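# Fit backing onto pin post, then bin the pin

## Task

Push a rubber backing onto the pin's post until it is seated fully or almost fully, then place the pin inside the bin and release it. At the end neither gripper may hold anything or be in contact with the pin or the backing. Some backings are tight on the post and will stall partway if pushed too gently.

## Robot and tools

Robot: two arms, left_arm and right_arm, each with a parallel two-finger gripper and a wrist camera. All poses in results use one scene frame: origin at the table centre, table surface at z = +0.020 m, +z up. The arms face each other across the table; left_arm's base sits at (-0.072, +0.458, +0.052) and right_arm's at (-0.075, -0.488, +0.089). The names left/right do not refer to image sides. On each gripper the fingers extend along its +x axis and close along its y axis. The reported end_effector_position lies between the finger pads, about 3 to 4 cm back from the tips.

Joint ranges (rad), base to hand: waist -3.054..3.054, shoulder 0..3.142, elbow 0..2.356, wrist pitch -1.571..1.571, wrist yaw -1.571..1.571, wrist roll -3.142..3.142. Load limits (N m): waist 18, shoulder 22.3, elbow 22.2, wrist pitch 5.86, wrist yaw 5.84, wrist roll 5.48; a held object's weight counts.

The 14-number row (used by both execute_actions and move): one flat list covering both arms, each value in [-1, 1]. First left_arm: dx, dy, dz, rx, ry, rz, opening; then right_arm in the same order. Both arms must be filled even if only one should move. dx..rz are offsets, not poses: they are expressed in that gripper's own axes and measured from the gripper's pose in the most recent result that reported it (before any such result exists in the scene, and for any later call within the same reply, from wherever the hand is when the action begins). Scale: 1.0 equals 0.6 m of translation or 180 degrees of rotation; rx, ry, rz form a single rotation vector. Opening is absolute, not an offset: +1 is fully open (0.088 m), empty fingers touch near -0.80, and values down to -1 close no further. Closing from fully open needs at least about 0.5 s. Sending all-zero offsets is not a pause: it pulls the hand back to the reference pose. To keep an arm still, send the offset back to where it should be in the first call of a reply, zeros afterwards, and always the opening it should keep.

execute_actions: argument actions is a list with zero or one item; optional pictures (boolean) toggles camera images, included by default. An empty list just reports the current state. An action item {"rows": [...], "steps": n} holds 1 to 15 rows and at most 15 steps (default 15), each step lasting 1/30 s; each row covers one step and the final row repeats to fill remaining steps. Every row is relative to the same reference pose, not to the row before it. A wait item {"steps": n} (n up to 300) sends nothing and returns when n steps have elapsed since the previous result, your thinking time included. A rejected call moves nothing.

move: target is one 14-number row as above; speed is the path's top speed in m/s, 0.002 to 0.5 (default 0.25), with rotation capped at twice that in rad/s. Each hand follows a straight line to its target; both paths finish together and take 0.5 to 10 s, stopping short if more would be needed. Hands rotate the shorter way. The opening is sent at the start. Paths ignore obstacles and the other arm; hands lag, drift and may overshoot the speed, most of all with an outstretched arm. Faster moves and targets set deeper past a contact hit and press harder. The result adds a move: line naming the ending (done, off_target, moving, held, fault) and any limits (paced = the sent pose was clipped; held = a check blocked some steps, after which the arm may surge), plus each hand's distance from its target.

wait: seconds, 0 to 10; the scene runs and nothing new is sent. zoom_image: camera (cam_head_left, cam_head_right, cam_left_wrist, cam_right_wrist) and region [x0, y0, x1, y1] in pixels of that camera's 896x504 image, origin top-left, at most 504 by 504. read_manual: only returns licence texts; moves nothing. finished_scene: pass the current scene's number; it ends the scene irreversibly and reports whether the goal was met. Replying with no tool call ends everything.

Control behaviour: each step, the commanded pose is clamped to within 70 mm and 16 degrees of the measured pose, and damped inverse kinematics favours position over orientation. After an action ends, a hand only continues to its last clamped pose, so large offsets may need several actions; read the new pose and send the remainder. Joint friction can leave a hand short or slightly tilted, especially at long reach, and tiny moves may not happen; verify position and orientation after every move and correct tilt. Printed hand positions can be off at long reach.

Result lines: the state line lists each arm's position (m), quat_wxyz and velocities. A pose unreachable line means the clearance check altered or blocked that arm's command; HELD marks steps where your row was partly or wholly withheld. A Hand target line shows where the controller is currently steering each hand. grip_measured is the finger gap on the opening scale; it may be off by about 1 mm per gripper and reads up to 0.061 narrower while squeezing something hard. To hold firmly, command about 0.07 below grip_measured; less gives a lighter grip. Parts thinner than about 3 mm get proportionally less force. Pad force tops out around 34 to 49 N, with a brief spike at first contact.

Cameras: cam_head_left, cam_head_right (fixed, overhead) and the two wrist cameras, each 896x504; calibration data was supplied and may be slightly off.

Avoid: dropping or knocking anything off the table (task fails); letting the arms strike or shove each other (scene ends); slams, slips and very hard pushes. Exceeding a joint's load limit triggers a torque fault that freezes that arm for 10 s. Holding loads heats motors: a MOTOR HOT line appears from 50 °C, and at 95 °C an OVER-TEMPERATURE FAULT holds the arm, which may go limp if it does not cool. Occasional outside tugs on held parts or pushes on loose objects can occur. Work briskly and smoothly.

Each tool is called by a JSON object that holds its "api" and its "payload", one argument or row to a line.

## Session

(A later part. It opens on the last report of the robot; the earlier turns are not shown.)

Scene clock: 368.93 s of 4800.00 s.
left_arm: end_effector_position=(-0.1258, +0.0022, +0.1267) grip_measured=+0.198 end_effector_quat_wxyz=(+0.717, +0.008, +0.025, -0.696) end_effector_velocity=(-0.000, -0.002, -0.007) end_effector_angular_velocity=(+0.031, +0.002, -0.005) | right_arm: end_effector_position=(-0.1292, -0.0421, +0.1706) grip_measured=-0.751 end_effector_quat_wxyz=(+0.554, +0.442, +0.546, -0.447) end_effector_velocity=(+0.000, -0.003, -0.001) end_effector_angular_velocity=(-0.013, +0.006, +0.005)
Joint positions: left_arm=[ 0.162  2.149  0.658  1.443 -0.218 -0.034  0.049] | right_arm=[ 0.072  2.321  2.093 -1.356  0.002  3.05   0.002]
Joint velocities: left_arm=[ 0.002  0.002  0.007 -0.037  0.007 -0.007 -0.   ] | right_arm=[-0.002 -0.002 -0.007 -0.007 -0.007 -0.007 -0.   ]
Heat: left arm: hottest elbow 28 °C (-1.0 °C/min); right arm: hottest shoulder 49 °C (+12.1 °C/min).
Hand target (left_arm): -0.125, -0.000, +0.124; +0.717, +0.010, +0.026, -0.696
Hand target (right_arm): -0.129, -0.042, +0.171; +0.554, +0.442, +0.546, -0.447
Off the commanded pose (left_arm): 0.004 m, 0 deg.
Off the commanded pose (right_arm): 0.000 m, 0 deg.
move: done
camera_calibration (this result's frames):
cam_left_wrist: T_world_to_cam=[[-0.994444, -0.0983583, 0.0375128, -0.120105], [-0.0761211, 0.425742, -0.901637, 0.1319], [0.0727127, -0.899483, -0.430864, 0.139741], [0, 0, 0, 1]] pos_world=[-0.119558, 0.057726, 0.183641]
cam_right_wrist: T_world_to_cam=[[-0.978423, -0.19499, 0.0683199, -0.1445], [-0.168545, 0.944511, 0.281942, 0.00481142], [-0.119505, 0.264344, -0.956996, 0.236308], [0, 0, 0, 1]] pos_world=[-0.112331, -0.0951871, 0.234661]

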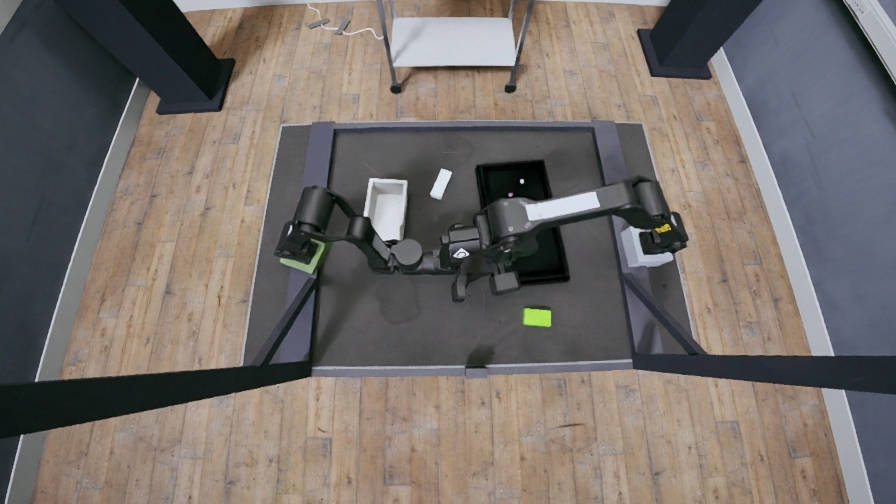

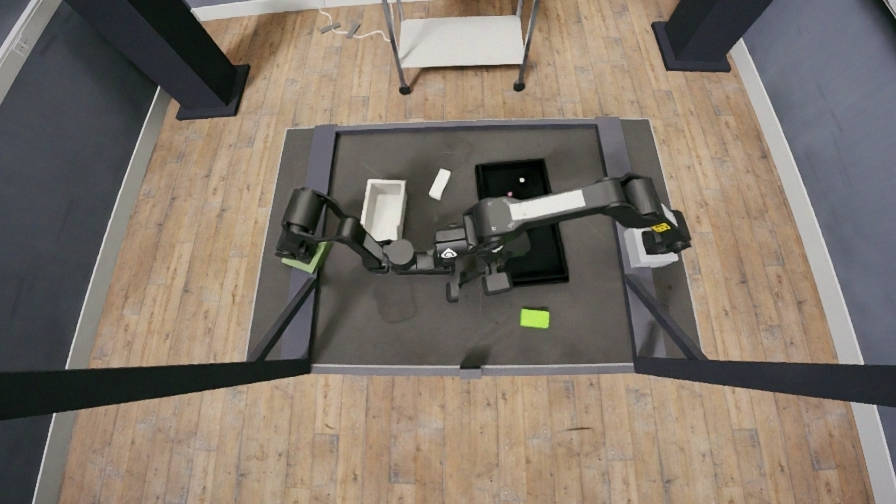

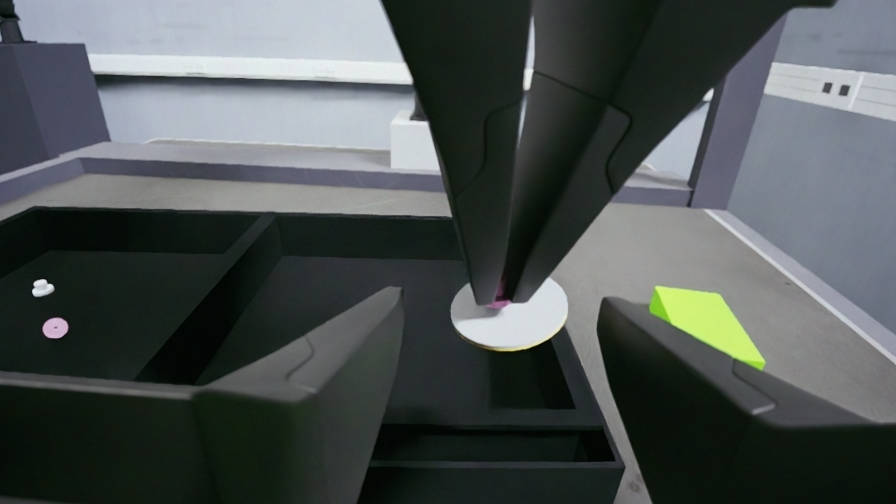

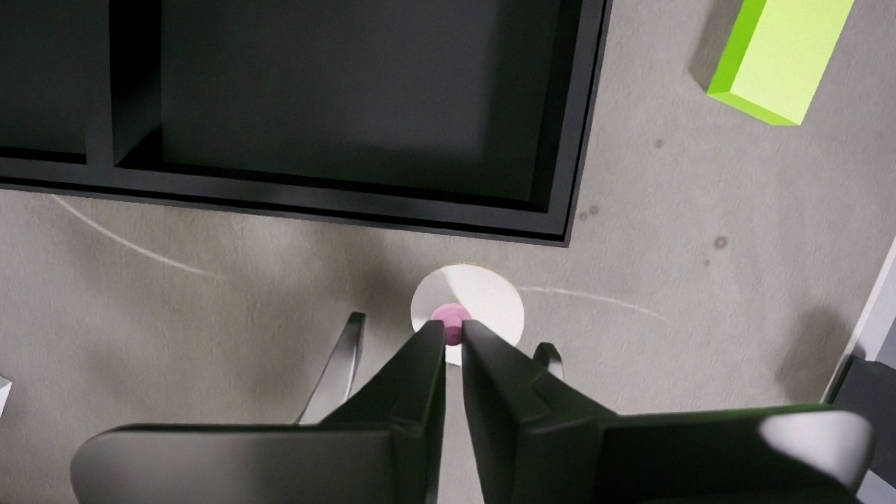

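{"api": "move", "payload": {
  "target": [0.026,-0.004,-0.007,0,0,0,0.2,0,0,0,0,0,0,-0.78],
  "speed": 0.05
}}

{"api": "move", "payload": {
  "target": [0,0,0,0,0,0,-0.3,0,0,0,0,0,0,-0.78]
}}

Scene clock: 373.03 s of 4800.00 s.
left_arm: end_effector_position=(-0.1283, -0.0110, +0.1254) grip_measured=+0.198 end_effector_quat_wxyz=(+0.717, +0.006, +0.024, -0.696) end_effector_velocity=(+0.002, -0.001, +0.000) end_effector_angular_velocity=(-0.007, -0.007, +0.019) | right_arm: end_effector_position=(-0.1292, -0.0421, +0.1706) grip_measured=-0.751 end_effector_quat_wxyz=(+0.554, +0.442, +0.546, -0.447) end_effector_velocity=(+0.000, -0.002, +0.000) end_effector_angular_velocity=(-0.008, +0.006, +0.005)
Joint positions: left_arm=[ 0.162  2.181  0.716  1.422 -0.218 -0.034  0.049] | right_arm=[ 0.072  2.321  2.093 -1.356  0.002  3.05   0.002]
Joint velocities: left_arm=[-0.002  0.007  0.007  0.007 -0.022  0.007 -0.   ] | right_arm=[-0.002 -0.002 -0.002 -0.007 -0.007 -0.007 -0.   ]
Heat: left arm: hottest elbow 28 °C (-1.0 °C/min); right arm: hottest shoulder 50 °C (+13.2 °C/min). Fold the right arm in close to its base before you think long.
Hand target (left_arm): -0.128, -0.013, +0.122; +0.717, +0.008, +0.025, -0.696
Hand target (right_arm): -0.129, -0.042, +0.171; +0.554, +0.442, +0.546, -0.447
Off the commanded pose (left_arm): 0.004 m, 0 deg.
Off the commanded pose (right_arm): 0.000 m, 0 deg.
MOTOR HOT: a motor of the right arm reached 50 °C. Now the hottest motor of the right arm, joint 2 (shoulder), reports 50 °C. The temperature limit of the motors' drives, at which the controller stops that arm, is 95 °C. To cool a motor, set the load down, stop pushing, or move to a pose that needs little force.
After step 90, 0.30 s passed at rest.
move: done
camera_calibration (this result's frames):
cam_left_wrist: T_world_to_cam=[[-0.994442, -0.0977787, 0.0390417, -0.124106], [-0.076881, 0.421039, -0.903779, 0.136267], [0.0719322, -0.901757, -0.426216, 0.126789], [0, 0, 0, 1]] pos_world=[-0.122061, 0.0448242, 0.18204]
cam_right_wrist: T_world_to_cam=[[-0.978423, -0.19499, 0.0683199, -0.1445], [-0.168545, 0.944511, 0.281942, 0.00481142], [-0.119505, 0.264344, -0.956996, 0.236308], [0, 0, 0, 1]] pos_world=[-0.112331, -0.0951871, 0.234661]

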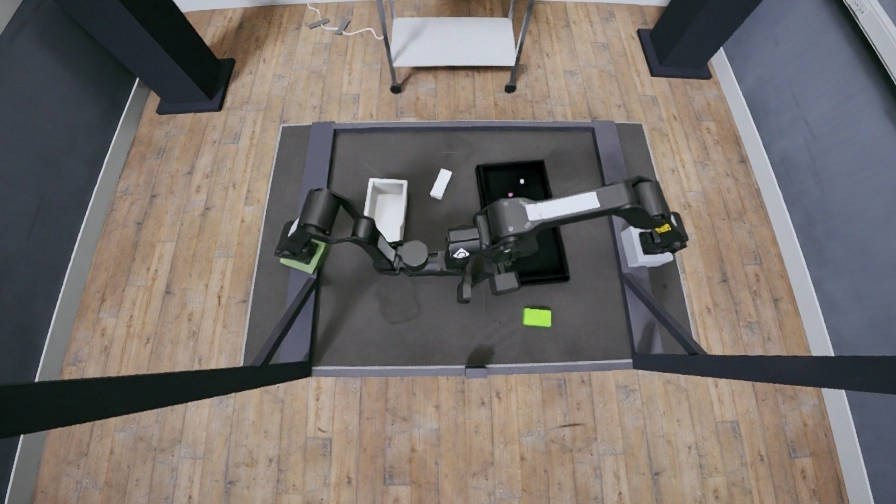

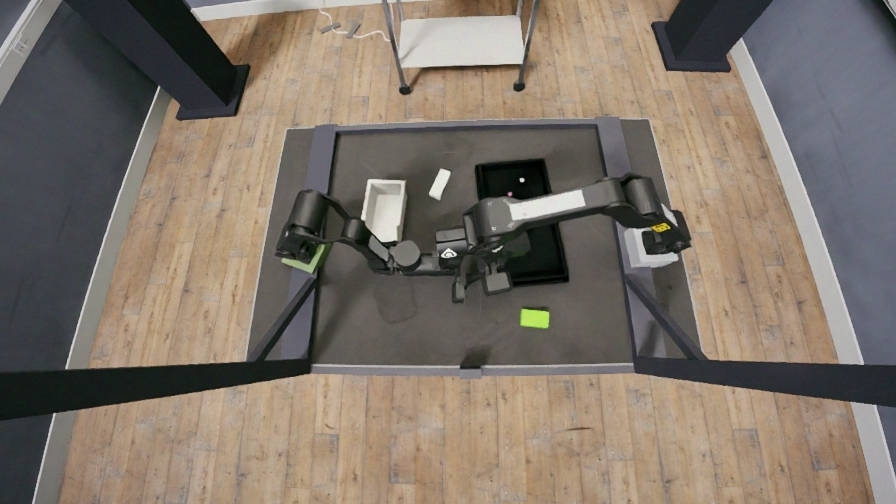

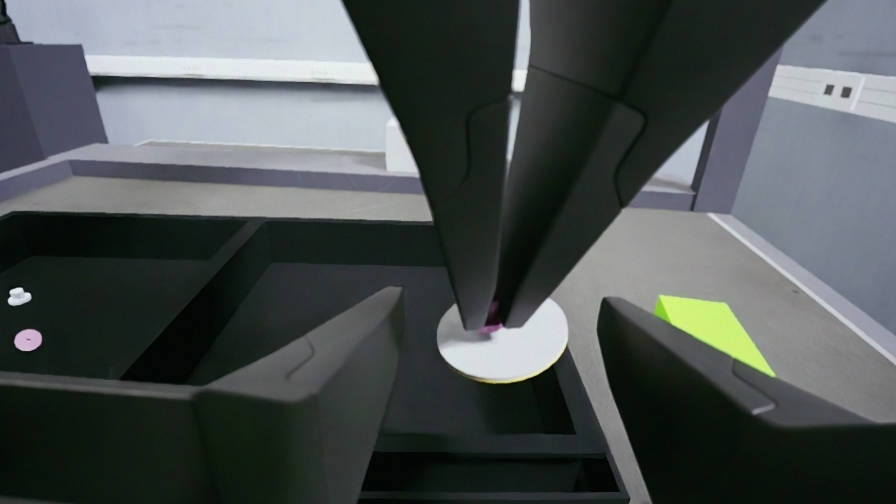

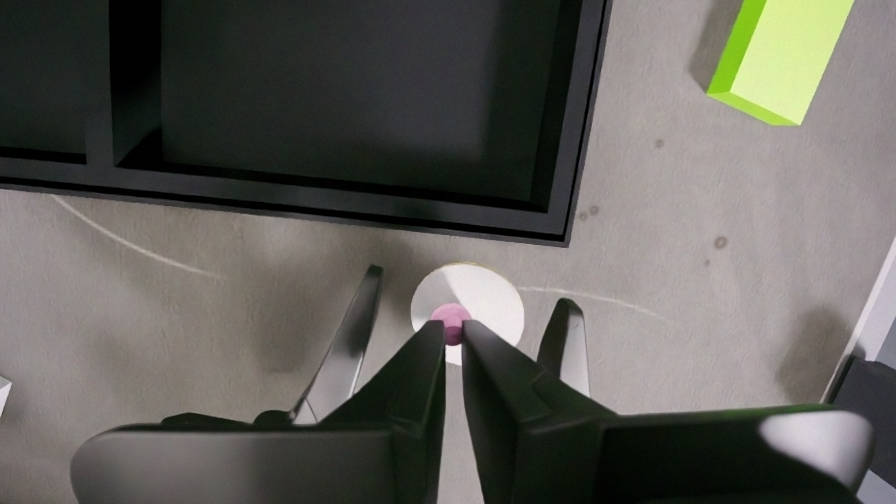

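Scene clock: 373.57 s of 4800.00 s.
left_arm: end_effector_position=(-0.1283, -0.0110, +0.1254) grip_measured=-0.260 end_effector_quat_wxyz=(+0.717, +0.006, +0.024, -0.696) end_effector_velocity=(-0.002, +0.001, -0.000) end_effector_angular_velocity=(-0.002, -0.007, -0.000) | right_arm: end_effector_position=(-0.1293, -0.0421, +0.1706) grip_measured=-0.751 end_effector_quat_wxyz=(+0.554, +0.441, +0.546, -0.447) end_effector_velocity=(-0.002, +0.001, +0.000) end_effector_angular_velocity=(+0.006, +0.008, +0.010)
Joint positions: left_arm=[ 0.162  2.181  0.716  1.422 -0.218 -0.034  0.026] | right_arm=[ 0.072  2.321  2.093 -1.356  0.002  3.05   0.002]
Joint velocities: left_arm=[-0.007  0.002 -0.002  0.007 -0.007  0.007 -0.   ] | right_arm=[ 0.002 -0.002 -0.002  0.007 -0.007 -0.007 -0.   ]
Heat: left arm: hottest elbow 28 °C (-1.0 °C/min); right arm: hottest shoulder 50 °C (+13.0 °C/min). Fold the right arm in close to its base before you think long.
Hand target (left_arm): -0.128, -0.011, +0.125; +0.717, +0.006, +0.024, -0.696
Hand target (right_arm): -0.129, -0.042, +0.171; +0.554, +0.442, +0.546, -0.447
Off the commanded pose (left_arm): 0.000 m, 0 deg.
Off the commanded pose (right_arm): 0.000 m, 0 deg.
MOTOR HOT: still on. Now the hottest motor of the right arm, joint 2 (shoulder), reports 50 °C; a drive's own limit is 95 °C.
move: done
camera_calibration (this result's frames):
cam_left_wrist: T_world_to_cam=[[-0.994405, -0.0981576, 0.039026, -0.124047], [-0.0770269, 0.421007, -0.903781, 0.136252], [0.0722828, -0.901731, -0.426212, 0.126831], [0, 0, 0, 1]] pos_world=[-0.122025, 0.0448284, 0.18204]
cam_right_wrist: T_world_to_cam=[[-0.978373, -0.194974, 0.0690788, -0.144736], [-0.168322, 0.944539, 0.281983, 0.00482844], [-0.120227, 0.264257, -0.956929, 0.236189], [0, 0, 0, 1]] pos_world=[-0.112397, -0.0951952, 0.234653]

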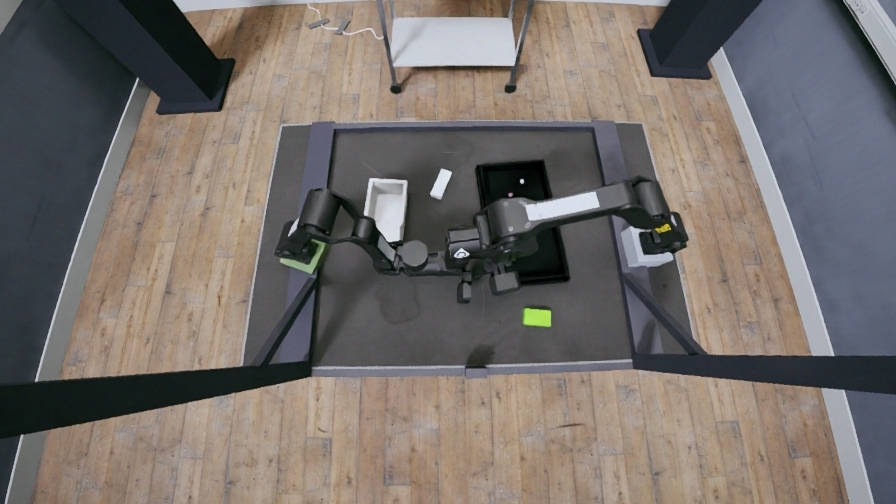

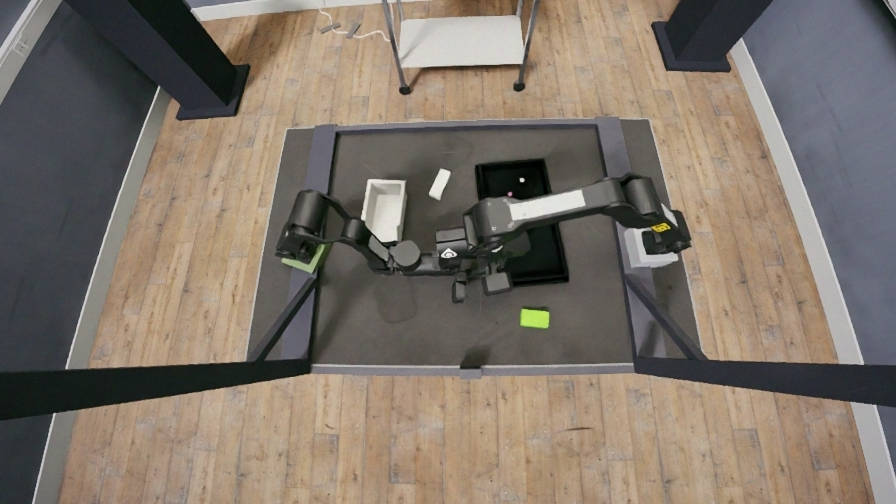

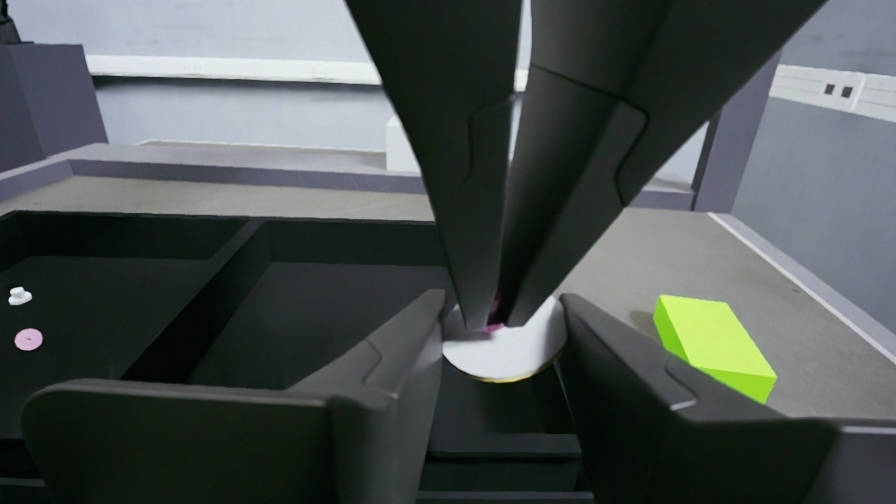

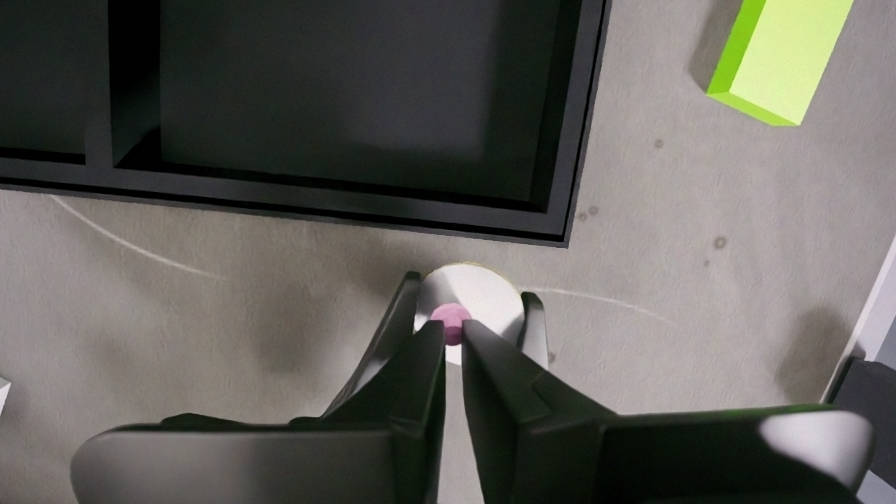

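Gripped. Pull the left down.

{"api": "move", "payload": {
  "target": [0,0,-0.04,0,0,0,-0.35,0,0,0,0,0,0,-0.79],
  "speed": 0.03
}}

Scene clock: 376.20 s of 4800.00 s.
left_arm: end_effector_position=(-0.1282, -0.0116, +0.1176) grip_measured=-0.260 end_effector_quat_wxyz=(+0.718, -0.011, +0.013, -0.696) end_effector_velocity=(-0.000, -0.001, -0.005) end_effector_angular_velocity=(+0.011, +0.020, +0.005) | right_arm: end_effector_position=(-0.1293, -0.0425, +0.1706) grip_measured=-0.752 end_effector_quat_wxyz=(+0.554, +0.441, +0.546, -0.448) end_effector_velocity=(-0.004, -0.002, +0.002) end_effector_angular_velocity=(-0.005, +0.021, -0.005)
Joint positions: left_arm=[ 0.162  2.254  0.727  1.524 -0.22  -0.034  0.026] | right_arm=[ 0.072  2.321  2.093 -1.357  0.002  3.05   0.002]
Joint velocities: left_arm=[-0.002  0.012  0.007 -0.007 -0.007 -0.022 -0.   ] | right_arm=[ 0.002 -0.002  0.002 -0.007 -0.022  0.007 -0.   ]
Heat: left arm: hottest elbow 28 °C (-1.0 °C/min); right arm: hottest shoulder 50 °C (+13.1 °C/min). Fold the right arm in close to its base before you think long.
Hand target (left_arm): -0.129, -0.010, +0.102; +0.717, +0.006, +0.024, -0.696
Hand target (right_arm): -0.129, -0.042, +0.171; +0.554, +0.441, +0.546, -0.447
Off the commanded pose (left_arm): 0.016 m, 2 deg.
Off the commanded pose (right_arm): 0.000 m, 0 deg.
MOTOR HOT: still on. Now the hottest motor of the right arm, joint 2 (shoulder), reports 50 °C; a drive's own limit is 95 °C.
move: off_target (left_arm)
camera_calibration (this result's frames):
cam_left_wrist: T_world_to_cam=[[-0.993917, -0.0978973, 0.05044, -0.124973], [-0.0845357, 0.384672, -0.919174, 0.129923], [0.0705818, -0.917847, -0.390608, 0.118358], [0, 0, 0, 1]] pos_world=[-0.121583, 0.0464223, 0.171957]
cam_right_wrist: T_world_to_cam=[[-0.978389, -0.194843, 0.0692228, -0.144783], [-0.168386, 0.945071, 0.280155, 0.00557743], [-0.120007, 0.262445, -0.957456, 0.236259], [0, 0, 0, 1]] pos_world=[-0.112362, -0.0954859, 0.234667]

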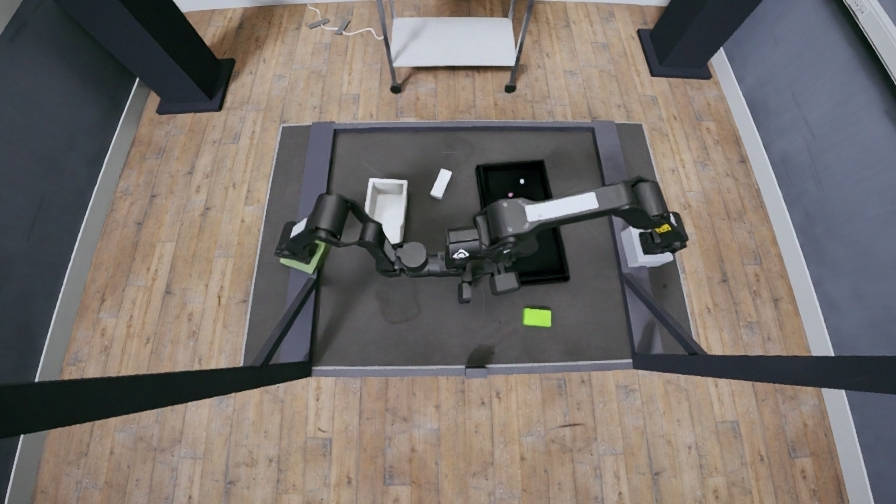

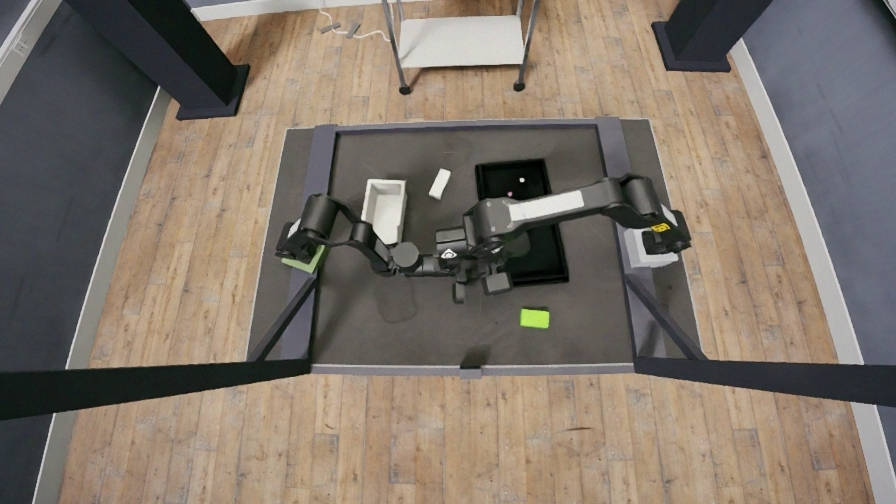

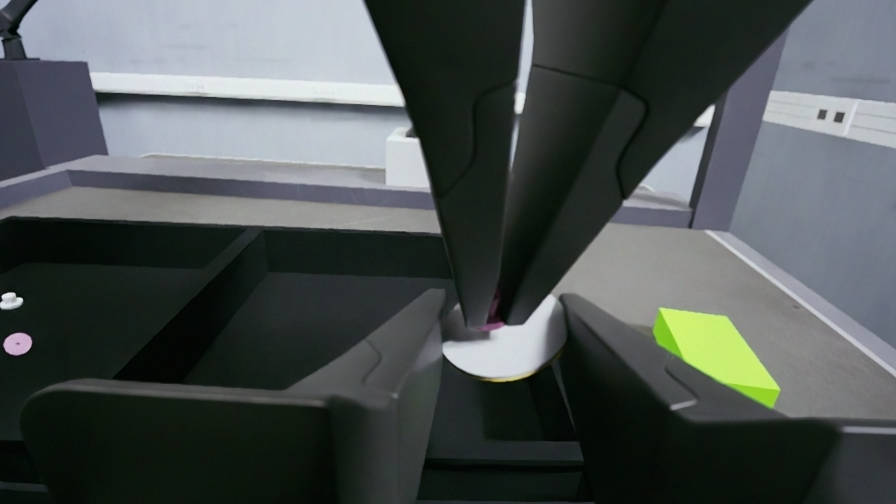

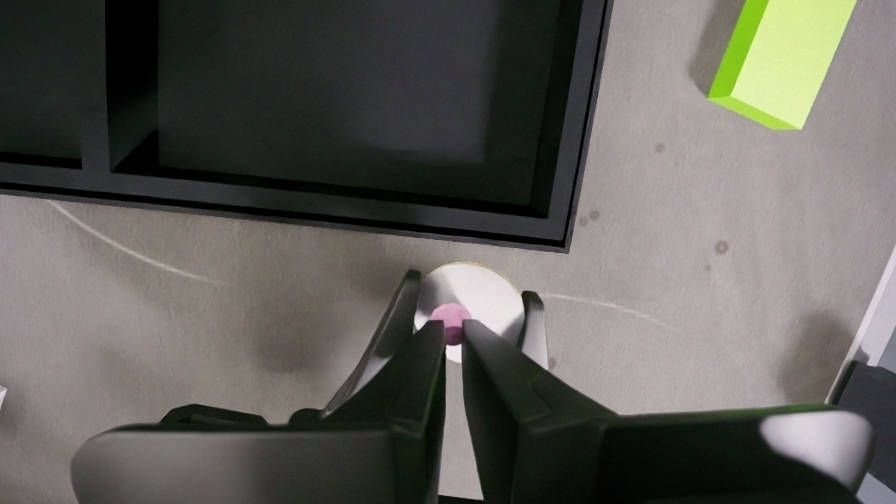

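Stuck; pull harder.

{"api": "move", "payload": {
  "target": [0,0,-0.05,0,0.03,0,-0.35,-0.04,0,0,0,0,0,-0.9],
  "speed": 0.03
}}

Scene clock: 379.97 s of 4800.00 s.
left_arm: end_effector_position=(-0.1281, -0.0117, +0.0931) grip_measured=-0.348 end_effector_quat_wxyz=(+0.718, +0.019, +0.041, -0.695) end_effector_velocity=(-0.000, -0.000, +0.000) end_effector_angular_velocity=(+0.002, +0.005, +0.015) | right_arm: end_effector_position=(-0.1295, -0.0432, +0.1964) grip_measured=-0.753 end_effector_quat_wxyz=(+0.553, +0.442, +0.547, -0.447) end_effector_velocity=(+0.003, -0.004, +0.002) end_effector_angular_velocity=(-0.016, -0.009, +0.005)
Joint positions: left_arm=[ 0.162  2.283  0.735  1.461 -0.219 -0.049  0.022] | right_arm=[ 0.073  2.321  2.195 -1.456  0.001  3.05   0.002]
Joint velocities: left_arm=[-0.007 -0.002  0.002 -0.007 -0.022 -0.007 -0.   ] | right_arm=[-0.002 -0.002  0.002 -0.022  0.007 -0.007 -0.   ]
Heat: left arm: hottest shoulder 28 °C (-1.0 °C/min); right arm: hottest shoulder 51 °C (+14.2 °C/min). Fold the right arm in close to its base before you think long.
Hand target (left_arm): -0.129, -0.012, +0.088; +0.717, +0.022, +0.046, -0.696
Hand target (right_arm): -0.129, -0.042, +0.195; +0.554, +0.441, +0.546, -0.448
Off the commanded pose (left_arm): 0.006 m, 1 deg.
Off the commanded pose (right_arm): 0.002 m, 0 deg.
MOTOR HOT: still on. Now the hottest motor of the right arm, joint 2 (shoulder), reports 51 °C; a drive's own limit is 95 °C.
move: done
camera_calibration (this result's frames):
cam_left_wrist: T_world_to_cam=[[-0.993933, -0.101943, 0.0412825, -0.122884], [-0.0838107, 0.458963, -0.884493, 0.105184], [0.071221, -0.882587, -0.464723, 0.116129], [0, 0, 0, 1]] pos_world=[-0.121594, 0.0416908, 0.152075]
cam_right_wrist: T_world_to_cam=[[-0.978228, -0.195489, 0.0696645, -0.147001], [-0.16838, 0.943859, 0.284215, -0.00183469], [-0.121315, 0.266298, -0.956226, 0.260897], [0, 0, 0, 1]] pos_world=[-0.112459, -0.0964817, 0.260239]

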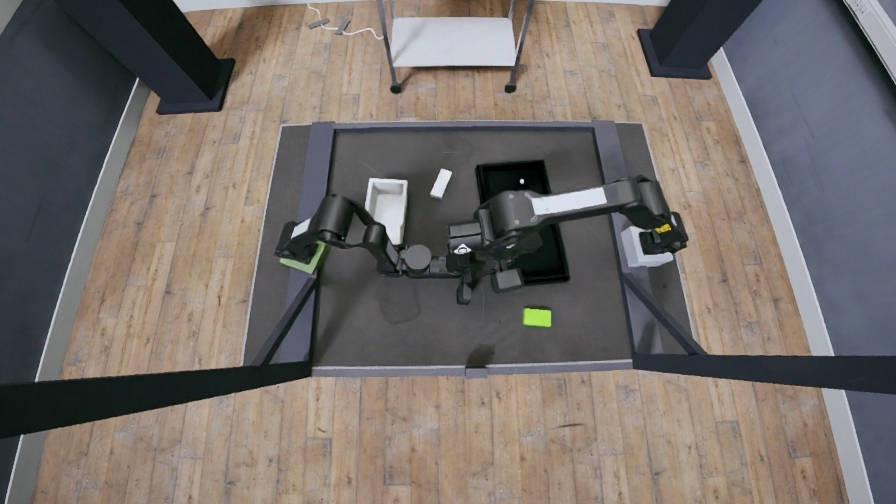

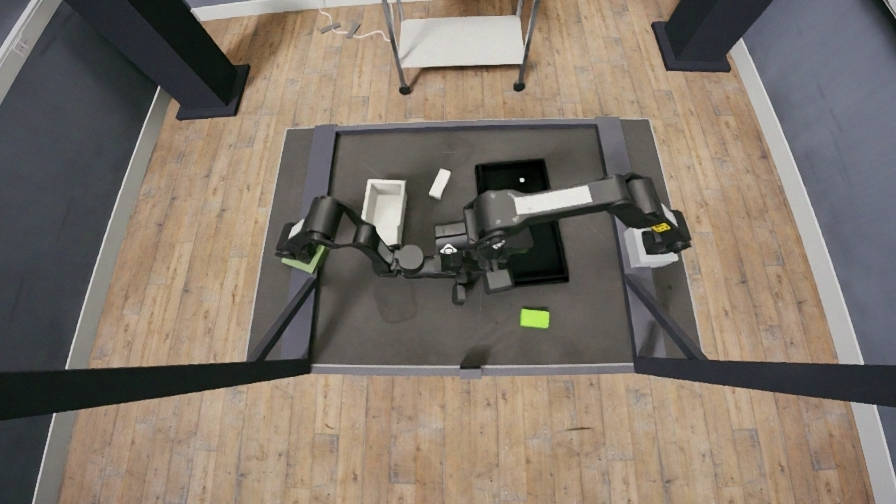

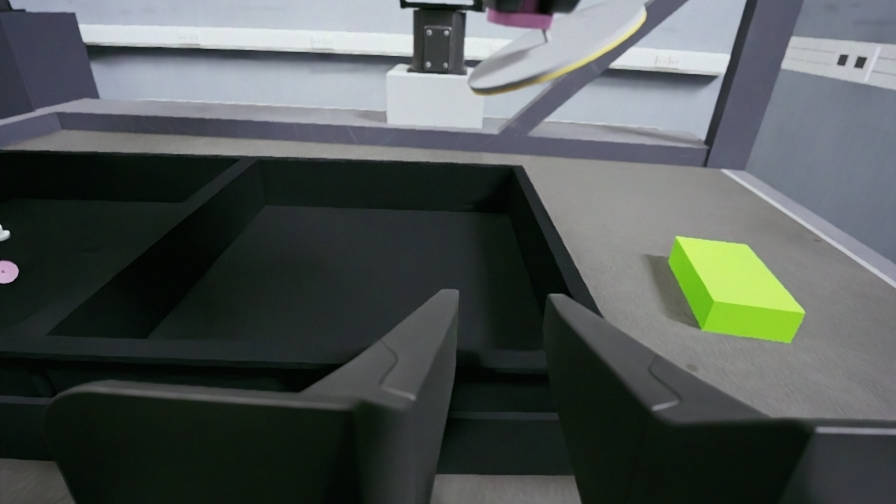

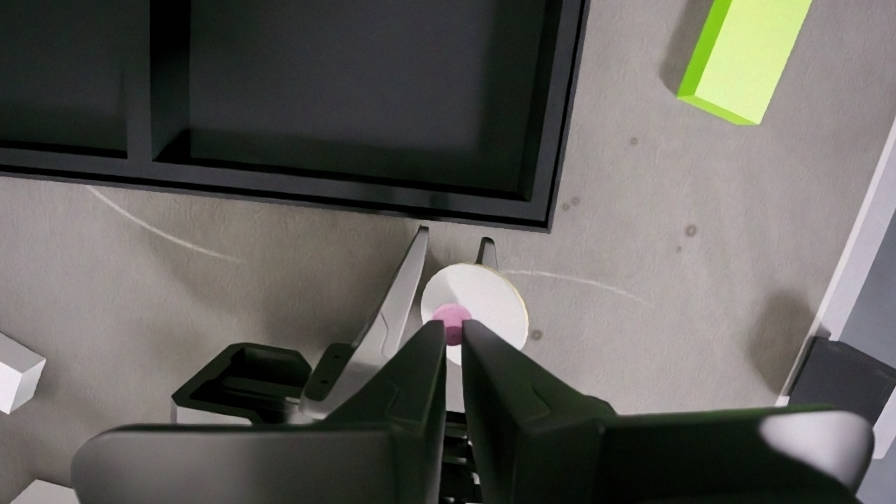

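{"api": "move", "payload": {
  "target": [-0.17,0,0.0,0,0.17,0,-0.35,0.08,0,-0.045,0,0,0,-0.79],
  "speed": 0.15
}}

{"api": "move", "payload": {
  "target": [0,0,0,0,0,0,-0.35,0.125,0,0.006,0,0,0,-0.79],
  "speed": 0.1
}}

Scene clock: 390.53 s of 4800.00 s.
left_arm: end_effector_position=(-0.1292, +0.0891, +0.0991) grip_measured=-0.348 end_effector_quat_wxyz=(+0.684, +0.205, +0.226, -0.663) end_effector_velocity=(+0.003, +0.002, +0.002) end_effector_angular_velocity=(+0.004, -0.008, +0.019) | right_arm: end_effector_position=(-0.1334, -0.0184, +0.1549) grip_measured=-0.753 end_effector_quat_wxyz=(+0.551, +0.444, +0.549, -0.445) end_effector_velocity=(+0.000, -0.001, +0.002) end_effector_angular_velocity=(-0.003, +0.007, +0.005)
Joint positions: left_arm=[ 0.111  1.631  0.524  0.472 -0.214 -0.179  0.022] | right_arm=[ 0.074  2.441  2.241 -1.373  0.001  3.053  0.002]
Joint velocities: left_arm=[-0.002 -0.017 -0.002 -0.022 -0.022 -0.007 -0.001] | right_arm=[-0.002 -0.002  0.002 -0.007 -0.007 -0.007 -0.   ]
Heat: left arm: hottest shoulder 28 °C (-1.0 °C/min); right arm: hottest shoulder 51 °C (+12.1 °C/min). Fold the right arm in close to its base before you think long.
Hand target (left_arm): -0.130, +0.091, +0.101; +0.683, +0.203, +0.227, -0.664
Hand target (right_arm): -0.135, -0.017, +0.148; +0.553, +0.442, +0.547, -0.447
Off the commanded pose (left_arm): 0.003 m, 1 deg.
Off the commanded pose (right_arm): 0.007 m, 1 deg.
MOTOR HOT: still on. Now the hottest motor of the right arm, joint 2 (shoulder), reports 51 °C; a drive's own limit is 95 °C.
After step 90, 5.30 s passed at rest.
move: done
camera_calibration (this result's frames):
cam_left_wrist: T_world_to_cam=[[-0.994821, -0.101419, -0.00668818, -0.109369], [-0.0827051, 0.845992, -0.526742, -0.00570517], [0.0590798, -0.523461, -0.849999, 0.212585], [0, 0, 0, 1]] pos_world=[-0.121834, 0.105014, 0.176961]
cam_right_wrist: T_world_to_cam=[[-0.978227, -0.195746, 0.068964, -0.143004], [-0.167703, 0.941299, 0.292969, -0.0154952], [-0.122263, 0.275025, -0.953631, 0.213802], [0, 0, 0, 1]] pos_world=[-0.116348, -0.0722077, 0.21829]

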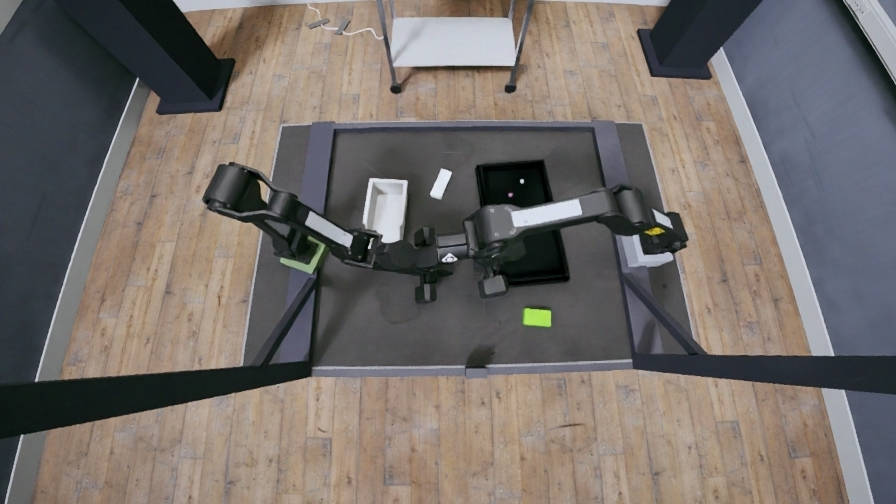

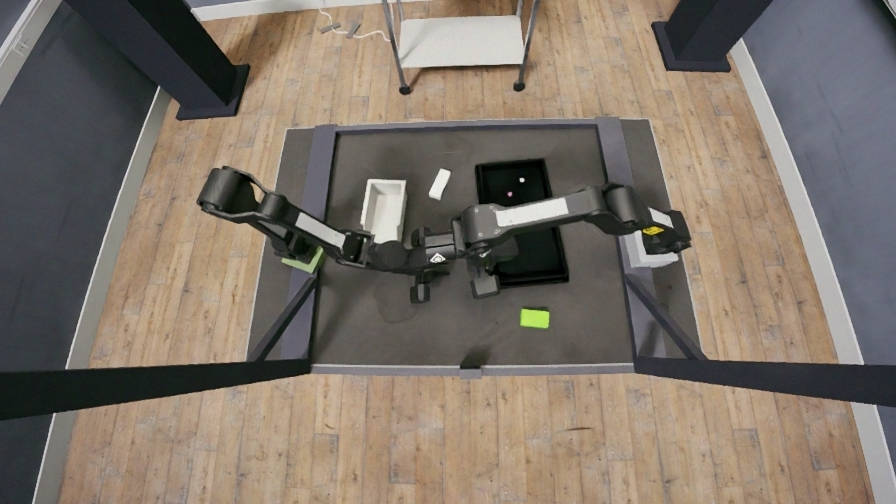

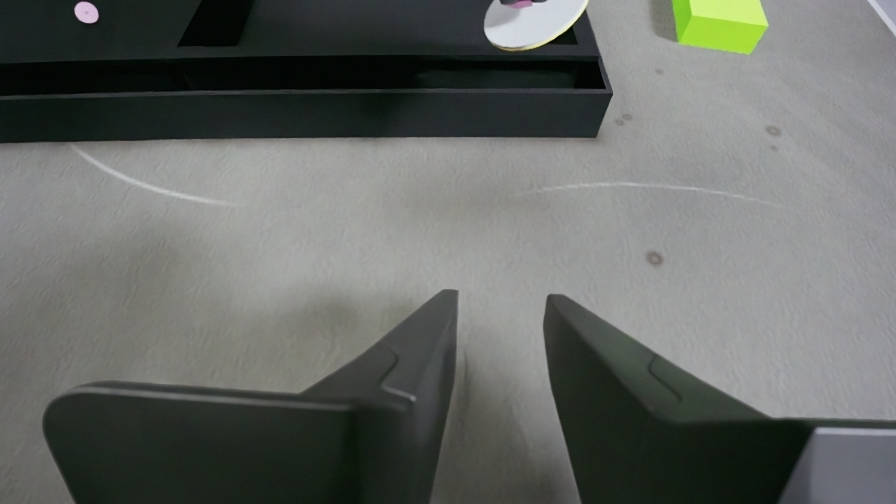

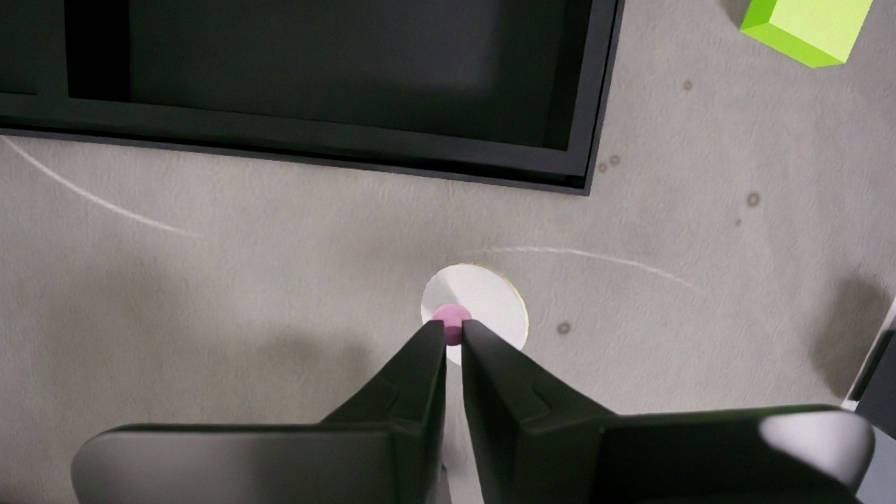

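Scene clock: 391.70 s of 4800.00 s.
left_arm: end_effector_position=(-0.1292, +0.0891, +0.0991) grip_measured=-0.348 end_effector_quat_wxyz=(+0.684, +0.205, +0.226, -0.663) end_effector_velocity=(+0.003, +0.001, -0.001) end_effector_angular_velocity=(+0.004, -0.020, +0.011) | right_arm: end_effector_position=(-0.1335, -0.0178, +0.0911) grip_measured=-0.753 end_effector_quat_wxyz=(+0.544, +0.450, +0.556, -0.438) end_effector_velocity=(-0.000, +0.004, -0.002) end_effector_angular_velocity=(+0.016, +0.009, +0.005)
Joint positions: left_arm=[ 0.111  1.631  0.524  0.472 -0.214 -0.179  0.022] | right_arm=[ 0.074  2.444  1.991 -1.095  0.001  3.053  0.002]
Joint velocities: left_arm=[-0.002 -0.002 -0.002 -0.007 -0.022  0.007  0.   ] | right_arm=[-0.002  0.002 -0.002  0.022 -0.007 -0.007 -0.   ]
Heat: left arm: hottest shoulder 28 °C (-1.0 °C/min); right arm: hottest shoulder 51 °C (+12.0 °C/min). Fold the right arm in close to its base before you think long.
Hand target (left_arm): -0.129, +0.089, +0.099; +0.684, +0.205, +0.226, -0.663
Hand target (right_arm): -0.133, -0.022, +0.080; +0.551, +0.444, +0.549, -0.445
Off the commanded pose (left_arm): 0.000 m, 0 deg.
Off the commanded pose (right_arm): 0.012 m, 1 deg.
MOTOR HOT: still on. Now the hottest motor of the right arm, joint 2 (shoulder), reports 51 °C; a drive's own limit is 95 °C.
move: off_target (right_arm)
camera_calibration (this result's frames):
cam_left_wrist: T_world_to_cam=[[-0.994821, -0.101419, -0.00668818, -0.109369], [-0.0827051, 0.845992, -0.526742, -0.00570517], [0.0590798, -0.523461, -0.849999, 0.212585], [0, 0, 0, 1]] pos_world=[-0.121834, 0.105014, 0.176961]
cam_right_wrist: T_world_to_cam=[[-0.978013, -0.197471, 0.0670485, -0.138381], [-0.166745, 0.93356, 0.317274, 0.000380087], [-0.125246, 0.299118, -0.945961, 0.152058], [0, 0, 0, 1]] pos_world=[-0.11623, -0.0731644, 0.152999]

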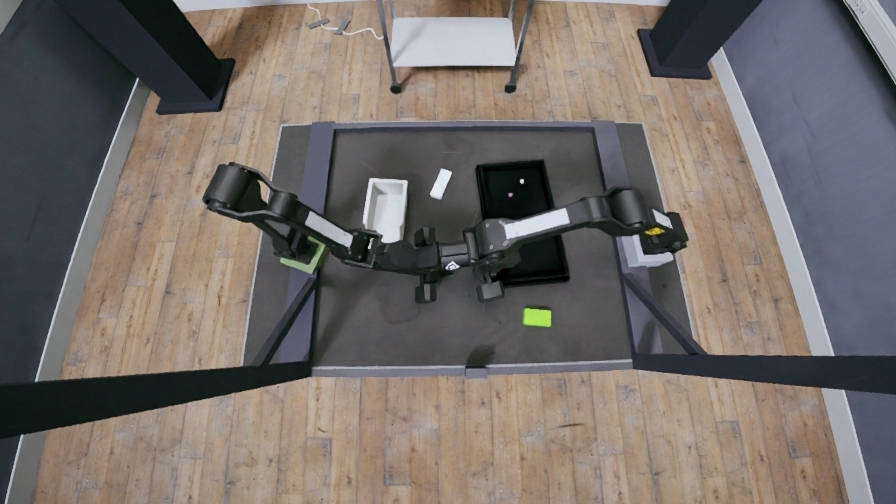

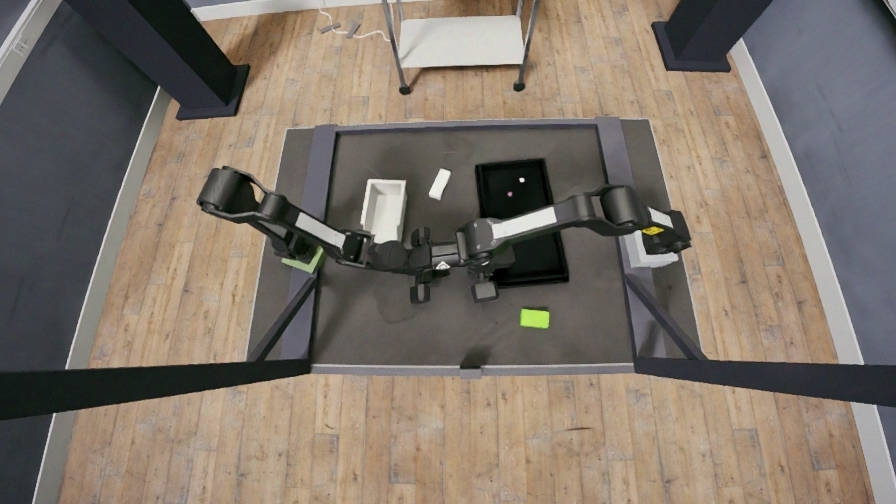

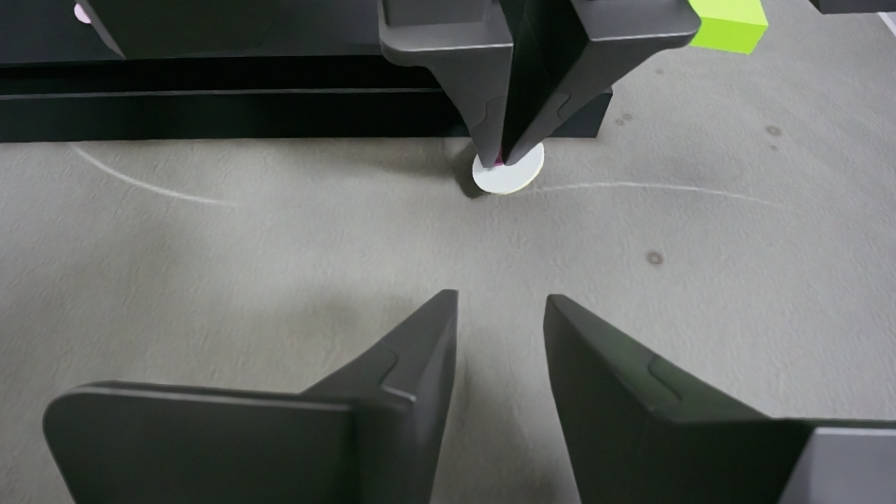

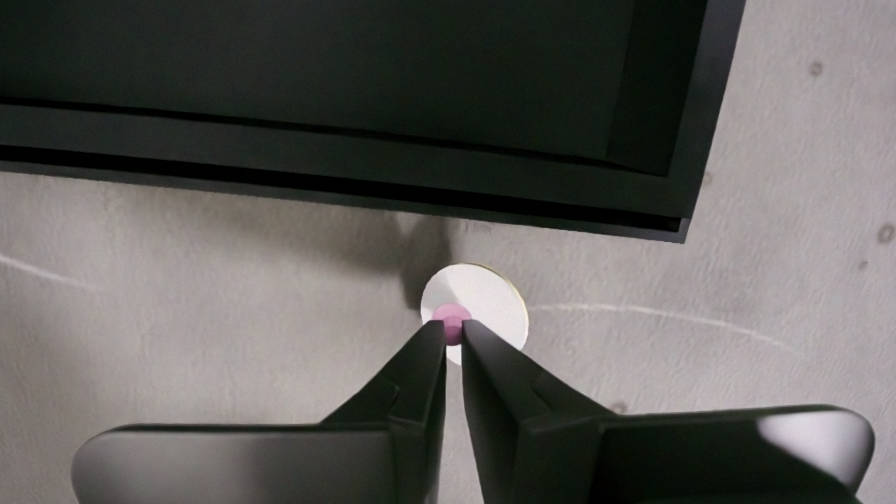

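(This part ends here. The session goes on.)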